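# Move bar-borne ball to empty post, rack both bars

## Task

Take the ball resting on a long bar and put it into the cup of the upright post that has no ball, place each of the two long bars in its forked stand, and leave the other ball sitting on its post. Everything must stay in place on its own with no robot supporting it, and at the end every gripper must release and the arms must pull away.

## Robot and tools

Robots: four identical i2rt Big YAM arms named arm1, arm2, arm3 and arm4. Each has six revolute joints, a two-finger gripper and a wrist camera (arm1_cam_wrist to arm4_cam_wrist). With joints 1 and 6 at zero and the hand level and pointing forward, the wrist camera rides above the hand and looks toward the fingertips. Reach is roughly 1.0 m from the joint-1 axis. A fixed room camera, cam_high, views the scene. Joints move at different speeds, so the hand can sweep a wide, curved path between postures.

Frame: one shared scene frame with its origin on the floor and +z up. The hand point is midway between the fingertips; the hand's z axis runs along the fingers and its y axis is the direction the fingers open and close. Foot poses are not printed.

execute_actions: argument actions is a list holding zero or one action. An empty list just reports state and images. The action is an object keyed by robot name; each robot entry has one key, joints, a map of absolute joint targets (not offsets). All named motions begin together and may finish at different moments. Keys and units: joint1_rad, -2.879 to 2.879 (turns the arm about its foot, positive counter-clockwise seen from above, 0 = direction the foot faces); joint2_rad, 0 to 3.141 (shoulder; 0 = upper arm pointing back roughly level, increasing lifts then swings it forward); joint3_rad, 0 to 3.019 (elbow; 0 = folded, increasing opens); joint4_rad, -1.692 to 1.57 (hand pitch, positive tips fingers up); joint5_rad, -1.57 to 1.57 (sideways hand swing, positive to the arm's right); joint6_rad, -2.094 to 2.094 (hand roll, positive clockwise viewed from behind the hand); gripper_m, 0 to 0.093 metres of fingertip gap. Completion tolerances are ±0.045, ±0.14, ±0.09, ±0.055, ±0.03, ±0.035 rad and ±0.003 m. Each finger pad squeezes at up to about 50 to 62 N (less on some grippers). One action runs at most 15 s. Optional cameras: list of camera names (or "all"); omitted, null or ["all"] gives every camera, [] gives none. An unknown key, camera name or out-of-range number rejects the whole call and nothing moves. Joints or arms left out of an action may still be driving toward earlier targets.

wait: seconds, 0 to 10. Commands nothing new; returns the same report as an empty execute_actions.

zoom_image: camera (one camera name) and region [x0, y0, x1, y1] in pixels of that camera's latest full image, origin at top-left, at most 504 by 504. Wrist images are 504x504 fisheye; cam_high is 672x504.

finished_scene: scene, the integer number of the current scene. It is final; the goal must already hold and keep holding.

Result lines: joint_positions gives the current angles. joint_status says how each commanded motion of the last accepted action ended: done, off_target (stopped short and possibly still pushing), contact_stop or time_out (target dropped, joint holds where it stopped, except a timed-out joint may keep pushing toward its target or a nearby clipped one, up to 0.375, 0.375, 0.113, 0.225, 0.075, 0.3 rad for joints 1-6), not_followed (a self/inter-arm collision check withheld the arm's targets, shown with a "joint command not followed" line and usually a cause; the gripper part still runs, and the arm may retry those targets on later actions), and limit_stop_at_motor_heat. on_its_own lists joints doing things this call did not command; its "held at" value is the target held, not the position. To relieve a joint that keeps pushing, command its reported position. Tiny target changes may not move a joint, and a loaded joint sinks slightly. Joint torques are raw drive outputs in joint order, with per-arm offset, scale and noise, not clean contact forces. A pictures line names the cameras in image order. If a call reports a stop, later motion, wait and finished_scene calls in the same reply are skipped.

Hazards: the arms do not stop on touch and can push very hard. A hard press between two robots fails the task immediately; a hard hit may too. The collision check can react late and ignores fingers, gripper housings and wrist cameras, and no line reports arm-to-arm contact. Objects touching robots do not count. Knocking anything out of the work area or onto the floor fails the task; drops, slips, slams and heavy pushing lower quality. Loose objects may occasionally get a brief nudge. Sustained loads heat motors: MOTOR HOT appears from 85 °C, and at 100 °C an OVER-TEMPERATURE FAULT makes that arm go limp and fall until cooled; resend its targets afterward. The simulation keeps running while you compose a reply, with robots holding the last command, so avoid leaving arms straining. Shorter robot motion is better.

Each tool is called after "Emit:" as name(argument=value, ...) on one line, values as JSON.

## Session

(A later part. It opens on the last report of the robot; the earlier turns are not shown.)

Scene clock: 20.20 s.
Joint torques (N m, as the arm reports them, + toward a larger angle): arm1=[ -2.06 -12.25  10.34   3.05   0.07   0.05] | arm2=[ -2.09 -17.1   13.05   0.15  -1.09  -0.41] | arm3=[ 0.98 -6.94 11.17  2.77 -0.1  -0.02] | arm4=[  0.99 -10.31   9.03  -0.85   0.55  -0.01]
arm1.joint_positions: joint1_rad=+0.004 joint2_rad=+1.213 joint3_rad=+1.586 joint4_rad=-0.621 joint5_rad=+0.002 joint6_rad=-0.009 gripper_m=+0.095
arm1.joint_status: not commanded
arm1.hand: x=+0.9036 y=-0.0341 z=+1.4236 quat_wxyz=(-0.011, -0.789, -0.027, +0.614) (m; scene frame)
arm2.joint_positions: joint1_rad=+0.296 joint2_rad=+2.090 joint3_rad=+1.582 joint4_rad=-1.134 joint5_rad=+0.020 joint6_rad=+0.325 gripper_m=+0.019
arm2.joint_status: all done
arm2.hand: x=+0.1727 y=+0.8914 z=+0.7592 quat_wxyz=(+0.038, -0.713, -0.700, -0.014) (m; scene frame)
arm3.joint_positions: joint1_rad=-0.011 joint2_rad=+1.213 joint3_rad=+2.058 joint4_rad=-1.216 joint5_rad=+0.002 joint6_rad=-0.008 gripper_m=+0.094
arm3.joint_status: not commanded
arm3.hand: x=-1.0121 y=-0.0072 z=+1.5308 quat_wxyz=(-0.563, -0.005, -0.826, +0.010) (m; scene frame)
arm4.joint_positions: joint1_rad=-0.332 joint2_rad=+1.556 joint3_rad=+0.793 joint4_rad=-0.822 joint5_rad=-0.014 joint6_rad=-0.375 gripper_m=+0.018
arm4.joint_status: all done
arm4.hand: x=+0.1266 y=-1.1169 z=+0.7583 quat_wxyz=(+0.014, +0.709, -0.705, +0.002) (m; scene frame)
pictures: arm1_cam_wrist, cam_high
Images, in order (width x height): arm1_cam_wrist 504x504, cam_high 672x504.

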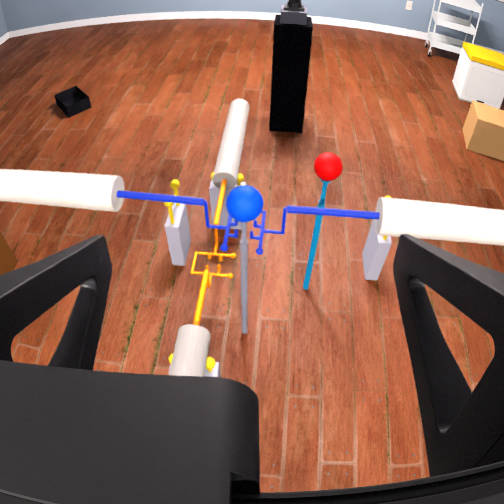

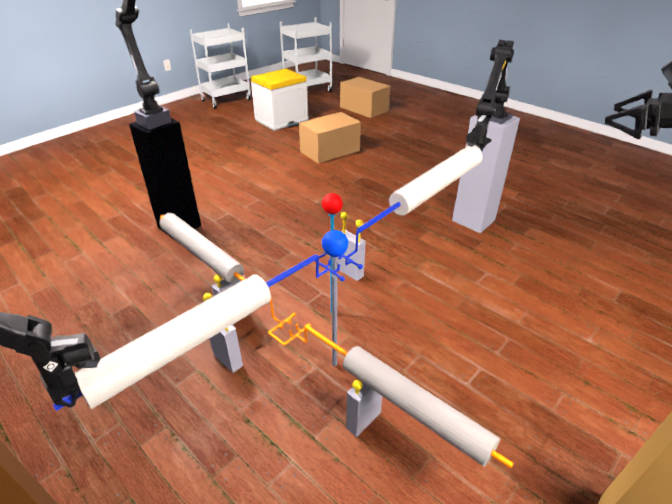

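Emit:
execute_actions(actions=[{"arm2":{"joints":{"joint1_rad":0.135,"joint2_rad":1.98,"joint3_rad":1.445,"joint4_rad":-0.96,"joint6_rad":0.145}},"arm4":{"joints":{"joint1_rad":-0.145,"joint2_rad":1.495,"joint3_rad":0.73,"joint4_rad":-0.76,"joint6_rad":-0.195}}}], cameras=["arm1_cam_wrist"])

Emit:
execute_actions(actions=[{"arm2":{"joints":{"joint1_rad":-0.03,"joint6_rad":-0.02}},"arm4":{"joints":{"joint1_rad":0.1,"joint6_rad":0.05}}}], cameras=["arm3_cam_wrist","cam_high"])

Scene clock: 21.90 s.
Joint torques (N m, as the arm reports them, + toward a larger angle): arm1=[ -1.99 -12.24  10.36   3.04   0.05   0.03] | arm2=[  1.21 -20.1    9.49   0.72  -0.4   -0.03] | arm3=[ 1.62 -7.58 11.25  2.47 -0.03 -0.03] | arm4=[ -0.02 -13.61   5.96   0.47   0.02   0.01]
arm1.joint_positions: joint1_rad=+0.004 joint2_rad=+1.213 joint3_rad=+1.586 joint4_rad=-0.621 joint5_rad=+0.002 joint6_rad=-0.009 gripper_m=+0.095
arm1.joint_status: not commanded
arm1.hand: x=+0.9036 y=-0.0341 z=+1.4236 quat_wxyz=(-0.011, -0.789, -0.027, +0.614) (m; scene frame)
arm2.joint_positions: joint1_rad=+0.131 joint2_rad=+2.045 joint3_rad=+1.425 joint4_rad=-0.970 joint5_rad=+0.008 joint6_rad=+0.146 gripper_m=+0.019
arm2.joint_status: all done
arm2.hand: x=+0.0777 y=+0.8946 z=+0.7327 quat_wxyz=(+0.011, -0.708, -0.706, -0.009) (m; scene frame)
arm3.joint_positions: joint1_rad=-0.011 joint2_rad=+1.213 joint3_rad=+2.058 joint4_rad=-1.216 joint5_rad=+0.002 joint6_rad=-0.008 gripper_m=+0.094
arm3.joint_status: not commanded
arm3.hand: x=-1.0121 y=-0.0072 z=+1.5308 quat_wxyz=(-0.563, -0.005, -0.826, +0.010) (m; scene frame)
arm4.joint_positions: joint1_rad=-0.143 joint2_rad=+1.518 joint3_rad=+0.719 joint4_rad=-0.759 joint5_rad=+0.001 joint6_rad=-0.201 gripper_m=+0.018
arm4.joint_status: all done
arm4.hand: x=+0.0611 y=-1.1165 z=+0.7507 quat_wxyz=(-0.001, +0.715, -0.700, +0.002) (m; scene frame)
pictures: arm1_cam_wrist
Images, in order (width x height): arm1_cam_wrist 504x504.

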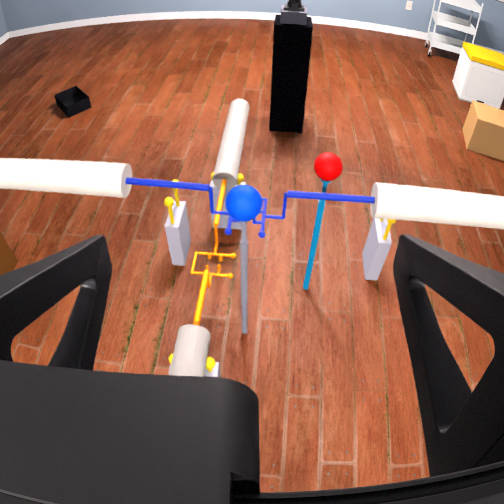

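Scene clock: 23.10 s.
Joint torques (N m, as the arm reports them, + toward a larger angle): arm1=[ -1.83 -12.05  10.33   3.01   0.04   0.04] | arm2=[  0.8  -20.    10.36   0.72  -0.22   0.04] | arm3=[ 1.4  -8.72 11.32  2.48 -0.1  -0.04] | arm4=[  0.38 -13.59   6.67   0.36   0.02   0.12]
arm1.joint_positions: joint1_rad=+0.004 joint2_rad=+1.213 joint3_rad=+1.586 joint4_rad=-0.621 joint5_rad=+0.002 joint6_rad=-0.009 gripper_m=+0.095
arm1.joint_status: not commanded
arm1.hand: x=+0.9036 y=-0.0341 z=+1.4236 quat_wxyz=(-0.011, -0.789, -0.027, +0.614) (m; scene frame)
arm2.joint_positions: joint1_rad=-0.036 joint2_rad=+2.044 joint3_rad=+1.412 joint4_rad=-0.971 joint5_rad=+0.004 joint6_rad=-0.024 gripper_m=+0.019
arm2.joint_status: all done
arm2.hand: x=-0.0150 y=+0.8953 z=+0.7288 quat_wxyz=(+0.014, -0.707, -0.707, -0.016) (m; scene frame)
arm3.joint_positions: joint1_rad=-0.011 joint2_rad=+1.213 joint3_rad=+2.058 joint4_rad=-1.216 joint5_rad=+0.002 joint6_rad=-0.008 gripper_m=+0.094
arm3.joint_status: not commanded
arm3.hand: x=-1.0121 y=-0.0072 z=+1.5308 quat_wxyz=(-0.563, -0.005, -0.826, +0.010) (m; scene frame)
arm4.joint_positions: joint1_rad=+0.099 joint2_rad=+1.517 joint3_rad=+0.709 joint4_rad=-0.759 joint5_rad=+0.001 joint6_rad=+0.037 gripper_m=+0.018
arm4.joint_status: all done
arm4.hand: x=-0.0202 y=-1.1166 z=+0.7481 quat_wxyz=(+0.003, +0.716, -0.698, +0.004) (m; scene frame)
pictures: arm3_cam_wrist, cam_high
Images, in order (width x height): arm3_cam_wrist 504x504, cam_high 672x504.

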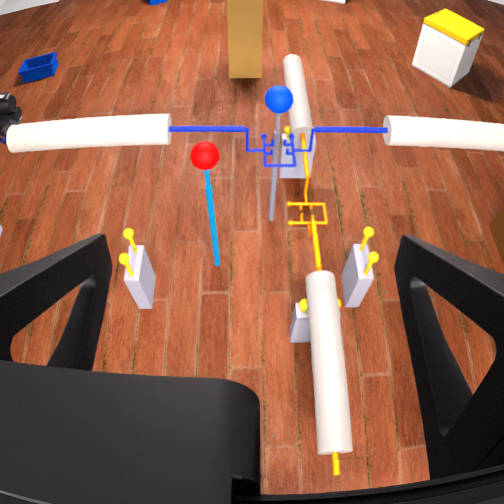

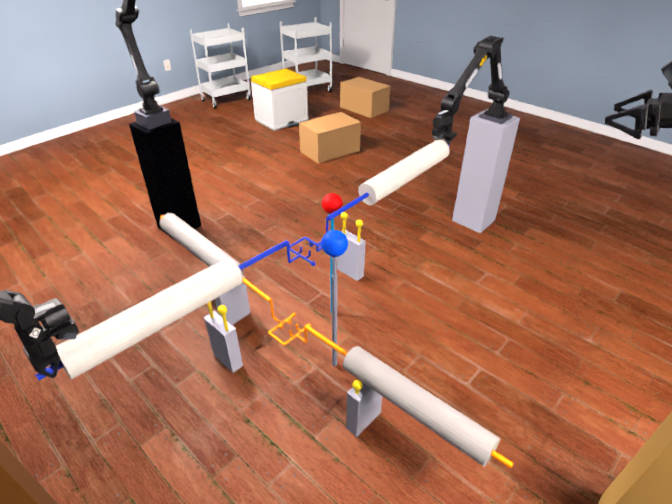

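Emit:
execute_actions(actions=[{"arm2":{"joints":{"joint2_rad":1.775,"joint3_rad":1.445,"joint4_rad":-1.17}},"arm4":{"joints":{"joint2_rad":1.395,"joint3_rad":0.935,"joint4_rad":-1.07}}}], cameras=[])

Emit:
execute_actions(actions=[{"arm2":{"joints":{"joint1_rad":-0.36,"joint2_rad":1.875,"joint3_rad":1.58,"joint4_rad":-1.2,"joint6_rad":-0.355}},"arm4":{"joints":{"joint1_rad":0.57,"joint2_rad":1.52,"joint3_rad":1.09,"joint4_rad":-1.07,"joint6_rad":0.52}}}], cameras=[])

Emit:
execute_actions(actions=[{"arm2":{"joints":{"joint1_rad":-0.54,"joint2_rad":1.77,"joint3_rad":1.40,"joint4_rad":-1.15,"joint6_rad":-0.535}},"arm4":{"joints":{"joint1_rad":0.6,"joint2_rad":1.76,"joint3_rad":1.405,"joint4_rad":-1.15,"joint6_rad":0.545}}}], cameras=[])

Emit:
execute_actions(actions=[{"arm2":{"joints":{"joint2_rad":1.94,"joint3_rad":1.285,"joint4_rad":-0.86}},"arm4":{"joints":{"joint2_rad":1.93,"joint3_rad":1.28,"joint4_rad":-0.86}}}], cameras=[])

Emit:
execute_actions(actions=[{"arm2":{"joints":{"joint2_rad":2.175,"joint3_rad":1.27,"joint4_rad":-0.62}},"arm4":{"joints":{"joint2_rad":2.165,"joint3_rad":1.265,"joint4_rad":-0.62}}}], cameras=[])

Emit:
execute_actions(actions=[{"arm2":{"joints":{"joint2_rad":2.48,"joint3_rad":1.365,"joint4_rad":-0.385}},"arm4":{"joints":{"joint2_rad":2.46,"joint3_rad":1.35,"joint4_rad":-0.40}}}], cameras=["arm3_cam_wrist","cam_high"])

Scene clock: 25.03 s.
Joint torques (N m, as the arm reports them, + toward a larger angle): arm1=[ -1.97 -12.07  10.38   3.03   0.05   0.05] | arm2=[  1.26 -15.85  11.8    0.89  -0.26   0.04] | arm3=[ 1.41 -6.94 11.06  2.45 -0.09 -0.09] | arm4=[  0.31 -11.77  10.01  -0.9    0.01   0.12]
arm1.joint_positions: joint1_rad=+0.004 joint2_rad=+1.213 joint3_rad=+1.586 joint4_rad=-0.621 joint5_rad=+0.002 joint6_rad=-0.009 gripper_m=+0.095
arm1.joint_status: not commanded
arm1.hand: x=+0.9036 y=-0.0341 z=+1.4236 quat_wxyz=(-0.011, -0.789, -0.027, +0.614) (m; scene frame)
arm2.joint_positions: joint1_rad=-0.036 joint2_rad=+1.804 joint3_rad=+1.408 joint4_rad=-1.187 joint5_rad=+0.004 joint6_rad=-0.024 gripper_m=+0.019
arm2.joint_status: all done
arm2.hand: x=-0.0151 y=+0.9243 z=+0.8540 quat_wxyz=(+0.007, -0.707, -0.707, -0.009) (m; scene frame)
arm3.joint_positions: joint1_rad=-0.011 joint2_rad=+1.213 joint3_rad=+2.058 joint4_rad=-1.216 joint5_rad=+0.002 joint6_rad=-0.008 gripper_m=+0.094
arm3.joint_status: not commanded
arm3.hand: x=-1.0121 y=-0.0072 z=+1.5308 quat_wxyz=(-0.563, -0.005, -0.826, +0.010) (m; scene frame)
arm4.joint_positions: joint1_rad=+0.099 joint2_rad=+1.394 joint3_rad=+0.885 joint4_rad=-1.040 joint5_rad=+0.001 joint6_rad=+0.037 gripper_m=+0.018
arm4.joint_status: all done
arm4.hand: x=-0.0219 y=-1.0888 z=+0.8409 quat_wxyz=(-0.003, +0.716, -0.698, -0.002) (m; scene frame)
pictures: none
No camera images: the call's "cameras" was empty. Leave "cameras" out to get every camera's image.

Scene clock: 26.30 s.
Joint torques (N m, as the arm reports them, + toward a larger angle): arm1=[ -2.09 -12.16  10.4    2.99   0.05   0.04] | arm2=[  1.01 -16.91  14.22   0.69  -0.57   0.03] | arm3=[ 1.42 -7.18 11.22  2.66 -0.12 -0.07] | arm4=[  0.45 -15.5    9.58   0.45   0.03   0.15]
arm1.joint_positions: joint1_rad=+0.004 joint2_rad=+1.213 joint3_rad=+1.586 joint4_rad=-0.621 joint5_rad=+0.002 joint6_rad=-0.009 gripper_m=+0.095
arm1.joint_status: not commanded
arm1.hand: x=+0.9036 y=-0.0341 z=+1.4236 quat_wxyz=(-0.011, -0.789, -0.027, +0.614) (m; scene frame)
arm2.joint_positions: joint1_rad=-0.367 joint2_rad=+1.901 joint3_rad=+1.515 joint4_rad=-1.210 joint5_rad=+0.010 joint6_rad=-0.356 gripper_m=+0.019
arm2.joint_status: all done
arm2.hand: x=-0.1968 y=+0.9285 z=+0.8395 quat_wxyz=(+0.011, -0.707, -0.707, -0.016) (m; scene frame)
arm3.joint_positions: joint1_rad=-0.011 joint2_rad=+1.213 joint3_rad=+2.058 joint4_rad=-1.216 joint5_rad=+0.002 joint6_rad=-0.008 gripper_m=+0.094
arm3.joint_status: not commanded
arm3.hand: x=-1.0121 y=-0.0072 z=+1.5308 quat_wxyz=(-0.563, -0.005, -0.826, +0.010) (m; scene frame)
arm4.joint_positions: joint1_rad=+0.564 joint2_rad=+1.534 joint3_rad=+1.047 joint4_rad=-1.068 joint5_rad=+0.001 joint6_rad=+0.501 gripper_m=+0.018
arm4.joint_status: all done
arm4.hand: x=-0.2094 y=-1.0880 z=+0.8442 quat_wxyz=(+0.002, +0.716, -0.698, -0.002) (m; scene frame)
pictures: none
No camera images: the call's "cameras" was empty. Leave "cameras" out to get every camera's image.

Scene clock: 27.37 s.
Joint torques (N m, as the arm reports them, + toward a larger angle): arm1=[ -2.06 -12.07  10.32   3.01   0.06   0.04] | arm2=[  2.14 -18.28  10.76   0.85  -0.2    0.1 ] | arm3=[ 1.59 -7.72 11.25  2.51 -0.12 -0.05] | arm4=[  0.96 -21.82  10.71  -0.66  -0.34   0.2 ]
arm1.joint_positions: joint1_rad=+0.004 joint2_rad=+1.213 joint3_rad=+1.586 joint4_rad=-0.621 joint5_rad=+0.002 joint6_rad=-0.009 gripper_m=+0.095
arm1.joint_status: not commanded
arm1.hand: x=+0.9036 y=-0.0341 z=+1.4236 quat_wxyz=(-0.011, -0.789, -0.027, +0.614) (m; scene frame)
arm2.joint_positions: joint1_rad=-0.555 joint2_rad=+1.826 joint3_rad=+1.373 joint4_rad=-1.165 joint5_rad=+0.002 joint6_rad=-0.546 gripper_m=+0.019
arm2.joint_status: all done
arm2.hand: x=-0.2680 y=+1.0092 z=+0.8297 quat_wxyz=(+0.008, -0.706, -0.707, -0.029) (m; scene frame)
arm3.joint_positions: joint1_rad=-0.011 joint2_rad=+1.213 joint3_rad=+2.058 joint4_rad=-1.216 joint5_rad=+0.002 joint6_rad=-0.008 gripper_m=+0.094
arm3.joint_status: not commanded
arm3.hand: x=-1.0121 y=-0.0072 z=+1.5308 quat_wxyz=(-0.563, -0.005, -0.826, +0.010) (m; scene frame)
arm4.joint_positions: joint1_rad=+0.594 joint2_rad=+1.786 joint3_rad=+1.347 joint4_rad=-1.126 joint5_rad=+0.011 joint6_rad=+0.527 gripper_m=+0.018
arm4.joint_status: all done
arm4.hand: x=-0.2710 y=-1.0096 z=+0.8341 quat_wxyz=(-0.001, +0.718, -0.696, +0.004) (m; scene frame)
pictures: none
No camera images: the call's "cameras" was empty. Leave "cameras" out to get every camera's image.

Scene clock: 28.43 s.
Joint torques (N m, as the arm reports them, + toward a larger angle): arm1=[ -1.9  -11.89  10.38   3.05   0.06   0.04] | arm2=[  1.62 -18.09   9.44   0.72  -0.14   0.03] | arm3=[ 2.03 -7.44 11.07  2.61 -0.1   0.01] | arm4=[  0.92 -24.27   6.95   0.23  -0.36   0.16]
arm1.joint_positions: joint1_rad=+0.004 joint2_rad=+1.213 joint3_rad=+1.586 joint4_rad=-0.621 joint5_rad=+0.002 joint6_rad=-0.009 gripper_m=+0.095
arm1.joint_status: not commanded
arm1.hand: x=+0.9036 y=-0.0341 z=+1.4236 quat_wxyz=(-0.011, -0.789, -0.027, +0.614) (m; scene frame)
arm2.joint_positions: joint1_rad=-0.548 joint2_rad=+1.997 joint3_rad=+1.255 joint4_rad=-0.873 joint5_rad=+0.001 joint6_rad=-0.538 gripper_m=+0.019
arm2.joint_status: all done
arm2.hand: x=-0.2617 y=+1.0120 z=+0.7063 quat_wxyz=(+0.007, -0.706, -0.707, -0.028) (m; scene frame)
arm3.joint_positions: joint1_rad=-0.011 joint2_rad=+1.213 joint3_rad=+2.058 joint4_rad=-1.216 joint5_rad=+0.002 joint6_rad=-0.008 gripper_m=+0.094
arm3.joint_status: not commanded
arm3.hand: x=-1.0121 y=-0.0072 z=+1.5308 quat_wxyz=(-0.563, -0.005, -0.826, +0.010) (m; scene frame)
arm4.joint_positions: joint1_rad=+0.594 joint2_rad=+1.971 joint3_rad=+1.261 joint4_rad=-0.853 joint5_rad=+0.011 joint6_rad=+0.530 gripper_m=+0.018
arm4.joint_status: all done
arm4.hand: x=-0.2751 y=-1.0052 z=+0.7141 quat_wxyz=(-0.002, +0.717, -0.697, +0.003) (m; scene frame)
pictures: none
No camera images: the call's "cameras" was empty. Leave "cameras" out to get every camera's image.

Scene clock: 29.57 s.
Joint torques (N m, as the arm reports them, + toward a larger angle): arm1=[ -1.99 -12.14  10.35   3.05   0.06   0.03] | arm2=[  0.08 -18.73   7.58   0.31  -0.11  -0.08] | arm3=[ 1.22 -7.87 11.11  2.8  -0.12  0.05] | arm4=[  0.73 -25.01   5.52  -0.36  -0.27   0.08]
arm1.joint_positions: joint1_rad=+0.004 joint2_rad=+1.213 joint3_rad=+1.586 joint4_rad=-0.621 joint5_rad=+0.002 joint6_rad=-0.009 gripper_m=+0.095
arm1.joint_status: not commanded
arm1.hand: x=+0.9036 y=-0.0341 z=+1.4236 quat_wxyz=(-0.011, -0.789, -0.027, +0.614) (m; scene frame)
arm2.joint_positions: joint1_rad=-0.534 joint2_rad=+2.226 joint3_rad=+1.244 joint4_rad=-0.620 joint5_rad=+0.000 joint6_rad=-0.524 gripper_m=+0.019
arm2.joint_status: all done
arm2.hand: x=-0.2544 y=+1.0097 z=+0.5887 quat_wxyz=(+0.005, -0.707, -0.707, -0.022) (m; scene frame)
arm3.joint_positions: joint1_rad=-0.011 joint2_rad=+1.213 joint3_rad=+2.058 joint4_rad=-1.216 joint5_rad=+0.002 joint6_rad=-0.008 gripper_m=+0.094
arm3.joint_status: not commanded
arm3.hand: x=-1.0121 y=-0.0072 z=+1.5308 quat_wxyz=(-0.563, -0.005, -0.826, +0.010) (m; scene frame)
arm4.joint_positions: joint1_rad=+0.596 joint2_rad=+2.204 joint3_rad=+1.248 joint4_rad=-0.604 joint5_rad=+0.010 joint6_rad=+0.535 gripper_m=+0.018
arm4.joint_status: all done
arm4.hand: x=-0.2759 y=-1.0076 z=+0.5937 quat_wxyz=(-0.001, +0.716, -0.698, +0.001) (m; scene frame)
pictures: none
No camera images: the call's "cameras" was empty. Leave "cameras" out to get every camera's image.

Scene clock: 30.63 s.
Joint torques (N m, as the arm reports them, + toward a larger angle): arm1=[ -2.01 -12.02  10.38   3.03   0.05   0.04] | arm2=[  0.25 -18.84   5.45   0.71  -0.19  -0.09] | arm3=[ 1.54 -6.93 11.6   2.31 -0.08 -0.03] | arm4=[  0.59 -25.87   3.69   0.14  -0.07   0.01]
arm1.joint_positions: joint1_rad=+0.004 joint2_rad=+1.213 joint3_rad=+1.586 joint4_rad=-0.621 joint5_rad=+0.002 joint6_rad=-0.009 gripper_m=+0.095
arm1.joint_status: not commanded
arm1.hand: x=+0.9036 y=-0.0341 z=+1.4236 quat_wxyz=(-0.011, -0.789, -0.027, +0.614) (m; scene frame)
arm2.joint_positions: joint1_rad=-0.532 joint2_rad=+2.523 joint3_rad=+1.347 joint4_rad=-0.394 joint5_rad=+0.001 joint6_rad=-0.523 gripper_m=+0.019
arm2.joint_status: all done
arm2.hand: x=-0.2562 y=+1.0057 z=+0.4590 quat_wxyz=(+0.002, -0.707, -0.707, -0.006) (m; scene frame)
arm3.joint_positions: joint1_rad=-0.011 joint2_rad=+1.213 joint3_rad=+2.058 joint4_rad=-1.216 joint5_rad=+0.002 joint6_rad=-0.008 gripper_m=+0.094
arm3.joint_status: not commanded
arm3.hand: x=-1.0121 y=-0.0072 z=+1.5308 quat_wxyz=(-0.563, -0.005, -0.826, +0.010) (m; scene frame)
arm4.joint_positions: joint1_rad=+0.599 joint2_rad=+2.498 joint3_rad=+1.340 joint4_rad=-0.392 joint5_rad=+0.004 joint6_rad=+0.539 gripper_m=+0.018
arm4.joint_status: all done
arm4.hand: x=-0.2781 y=-1.0104 z=+0.4639 quat_wxyz=(+0.001, +0.715, -0.699, -0.004) (m; scene frame)
pictures: arm3_cam_wrist, cam_high
Images, in order (width x height): arm3_cam_wrist 504x504, cam_high 672x504.

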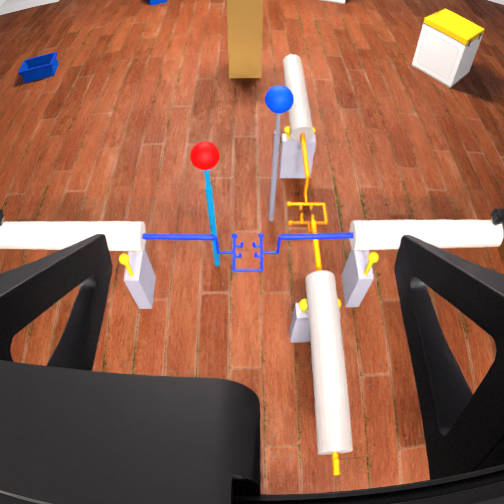

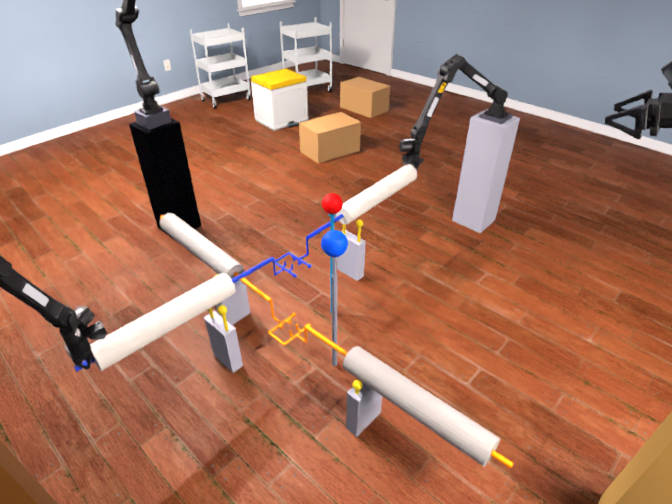

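Emit:
execute_actions(actions=[{"arm2":{"joints":{"joint2_rad":2.55,"joint3_rad":1.388,"joint4_rad":-0.355}},"arm4":{"joints":{"joint2_rad":2.53,"joint3_rad":1.368,"joint4_rad":-0.375}}}], cameras=[])

Emit:
execute_actions(actions=[{"arm2":{"joints":{"gripper_m":0.08}},"arm4":{"joints":{"gripper_m":0.08}}}], cameras=[])

Emit:
execute_actions(actions=[{"arm2":{"joints":{"joint2_rad":2.1,"joint3_rad":1.15,"joint4_rad":-0.66}},"arm4":{"joints":{"joint2_rad":2.1,"joint3_rad":1.15,"joint4_rad":-0.66}}}], cameras=["arm3_cam_wrist","cam_high"])

Scene clock: 31.83 s.
Joint torques (N m, as the arm reports them, + toward a larger angle): arm1=[ -2.06 -12.    10.37   2.99   0.06   0.05] | arm2=[ -0.12 -17.17   5.47   0.88  -0.22  -0.12] | arm3=[ 0.6  -7.14 11.27  2.33 -0.13  0.  ] | arm4=[  0.27 -23.14   3.55   0.33  -0.14   0.03]
arm1.joint_positions: joint1_rad=+0.004 joint2_rad=+1.213 joint3_rad=+1.586 joint4_rad=-0.621 joint5_rad=+0.002 joint6_rad=-0.009 gripper_m=+0.095
arm1.joint_status: not commanded
arm1.hand: x=+0.9036 y=-0.0341 z=+1.4236 quat_wxyz=(-0.011, -0.789, -0.027, +0.614) (m; scene frame)
arm2.joint_positions: joint1_rad=-0.532 joint2_rad=+2.567 joint3_rad=+1.369 joint4_rad=-0.370 joint5_rad=+0.002 joint6_rad=-0.523 gripper_m=+0.019
arm2.joint_status: all done
arm2.hand: x=-0.2561 y=+1.0063 z=+0.4406 quat_wxyz=(+0.002, -0.707, -0.707, -0.004) (m; scene frame)
arm3.joint_positions: joint1_rad=-0.011 joint2_rad=+1.213 joint3_rad=+2.058 joint4_rad=-1.216 joint5_rad=+0.002 joint6_rad=-0.008 gripper_m=+0.094
arm3.joint_status: not commanded
arm3.hand: x=-1.0121 y=-0.0072 z=+1.5308 quat_wxyz=(-0.563, -0.005, -0.826, +0.010) (m; scene frame)
arm4.joint_positions: joint1_rad=+0.599 joint2_rad=+2.537 joint3_rad=+1.359 joint4_rad=-0.371 joint5_rad=+0.005 joint6_rad=+0.539 gripper_m=+0.018
arm4.joint_status: all done
arm4.hand: x=-0.2776 y=-1.0108 z=+0.4474 quat_wxyz=(+0.000, +0.715, -0.699, -0.005) (m; scene frame)
pictures: none
No camera images: the call's "cameras" was empty. Leave "cameras" out to get every camera's image.

Scene clock: 32.50 s.
Joint torques (N m, as the arm reports them, + toward a larger angle): arm1=[ -2.03 -12.11  10.35   3.02   0.06   0.03] | arm2=[  0.08 -16.88   5.43   0.86  -0.22  -0.08] | arm3=[ 1.26 -7.31 11.38  2.41 -0.13  0.01] | arm4=[  0.41 -23.07   3.58   0.29  -0.06   0.03]
arm1.joint_positions: joint1_rad=+0.004 joint2_rad=+1.213 joint3_rad=+1.586 joint4_rad=-0.621 joint5_rad=+0.002 joint6_rad=-0.009 gripper_m=+0.095
arm1.joint_status: not commanded
arm1.hand: x=+0.9036 y=-0.0341 z=+1.4236 quat_wxyz=(-0.011, -0.789, -0.027, +0.614) (m; scene frame)
arm2.joint_positions: joint1_rad=-0.532 joint2_rad=+2.567 joint3_rad=+1.369 joint4_rad=-0.370 joint5_rad=+0.002 joint6_rad=-0.527 gripper_m=+0.080
arm2.joint_status: all done
arm2.hand: x=-0.2562 y=+1.0061 z=+0.4407 quat_wxyz=(+0.002, -0.705, -0.709, -0.004) (m; scene frame)
arm3.joint_positions: joint1_rad=-0.011 joint2_rad=+1.213 joint3_rad=+2.058 joint4_rad=-1.216 joint5_rad=+0.002 joint6_rad=-0.008 gripper_m=+0.094
arm3.joint_status: not commanded
arm3.hand: x=-1.0121 y=-0.0072 z=+1.5308 quat_wxyz=(-0.563, -0.005, -0.826, +0.010) (m; scene frame)
arm4.joint_positions: joint1_rad=+0.599 joint2_rad=+2.537 joint3_rad=+1.359 joint4_rad=-0.371 joint5_rad=+0.003 joint6_rad=+0.539 gripper_m=+0.080
arm4.joint_status: all done
arm4.hand: x=-0.2779 y=-1.0110 z=+0.4474 quat_wxyz=(+0.001, +0.715, -0.699, -0.005) (m; scene frame)
pictures: none
No camera images: the call's "cameras" was empty. Leave "cameras" out to get every camera's image.

Scene clock: 33.90 s.
Joint torques (N m, as the arm reports them, + toward a larger angle): arm1=[ -2.03 -12.06  10.29   3.05   0.05   0.05] | arm2=[  0.13 -13.32   6.61  -0.18  -0.24  -0.03] | arm3=[ 0.54 -7.21 11.2   2.53 -0.15  0.01] | arm4=[  0.38 -19.06   4.8    0.05  -0.03   0.05]
arm1.joint_positions: joint1_rad=+0.004 joint2_rad=+1.213 joint3_rad=+1.586 joint4_rad=-0.621 joint5_rad=+0.002 joint6_rad=-0.009 gripper_m=+0.095
arm1.joint_status: not commanded
arm1.hand: x=+0.9036 y=-0.0341 z=+1.4236 quat_wxyz=(-0.011, -0.789, -0.027, +0.614) (m; scene frame)
arm2.joint_positions: joint1_rad=-0.532 joint2_rad=+2.090 joint3_rad=+1.139 joint4_rad=-0.645 joint5_rad=+0.002 joint6_rad=-0.528 gripper_m=+0.080
arm2.joint_status: all done
arm2.hand: x=-0.2415 y=+1.0319 z=+0.6319 quat_wxyz=(+0.006, -0.705, -0.709, -0.018) (m; scene frame)
arm3.joint_positions: joint1_rad=-0.011 joint2_rad=+1.213 joint3_rad=+2.058 joint4_rad=-1.216 joint5_rad=+0.002 joint6_rad=-0.008 gripper_m=+0.094
arm3.joint_status: not commanded
arm3.hand: x=-1.0121 y=-0.0072 z=+1.5308 quat_wxyz=(-0.563, -0.005, -0.826, +0.010) (m; scene frame)
arm4.joint_positions: joint1_rad=+0.599 joint2_rad=+2.093 joint3_rad=+1.142 joint4_rad=-0.653 joint5_rad=+0.003 joint6_rad=+0.539 gripper_m=+0.080
arm4.joint_status: all done
arm4.hand: x=-0.2568 y=-1.0421 z=+0.6251 quat_wxyz=(+0.007, +0.715, -0.699, +0.021) (m; scene frame)
pictures: arm3_cam_wrist, cam_high
Images, in order (width x height): arm3_cam_wrist 504x504, cam_high 672x504.

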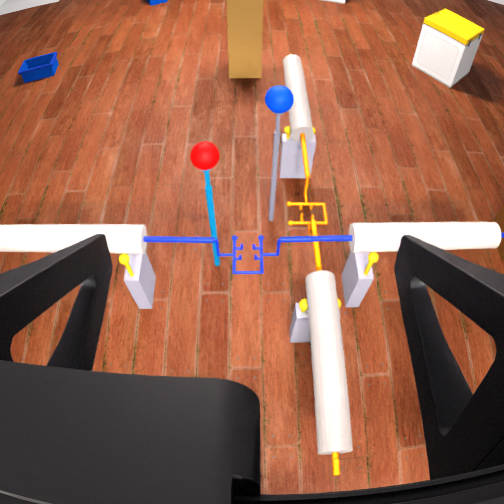

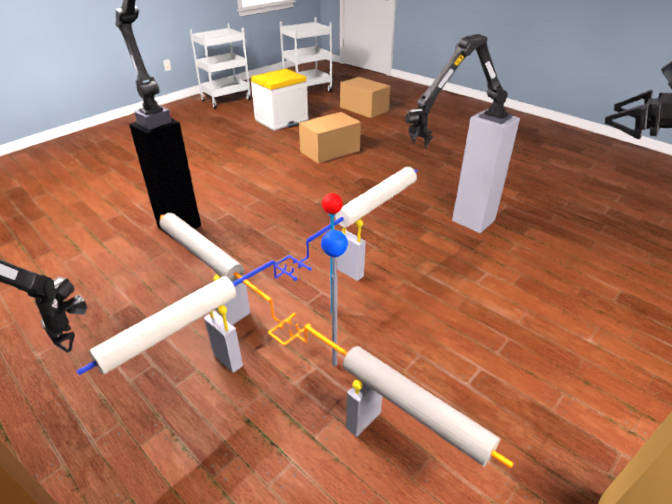

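Emit:
finished_scene(scene=2)

The scene is finished: the task was done.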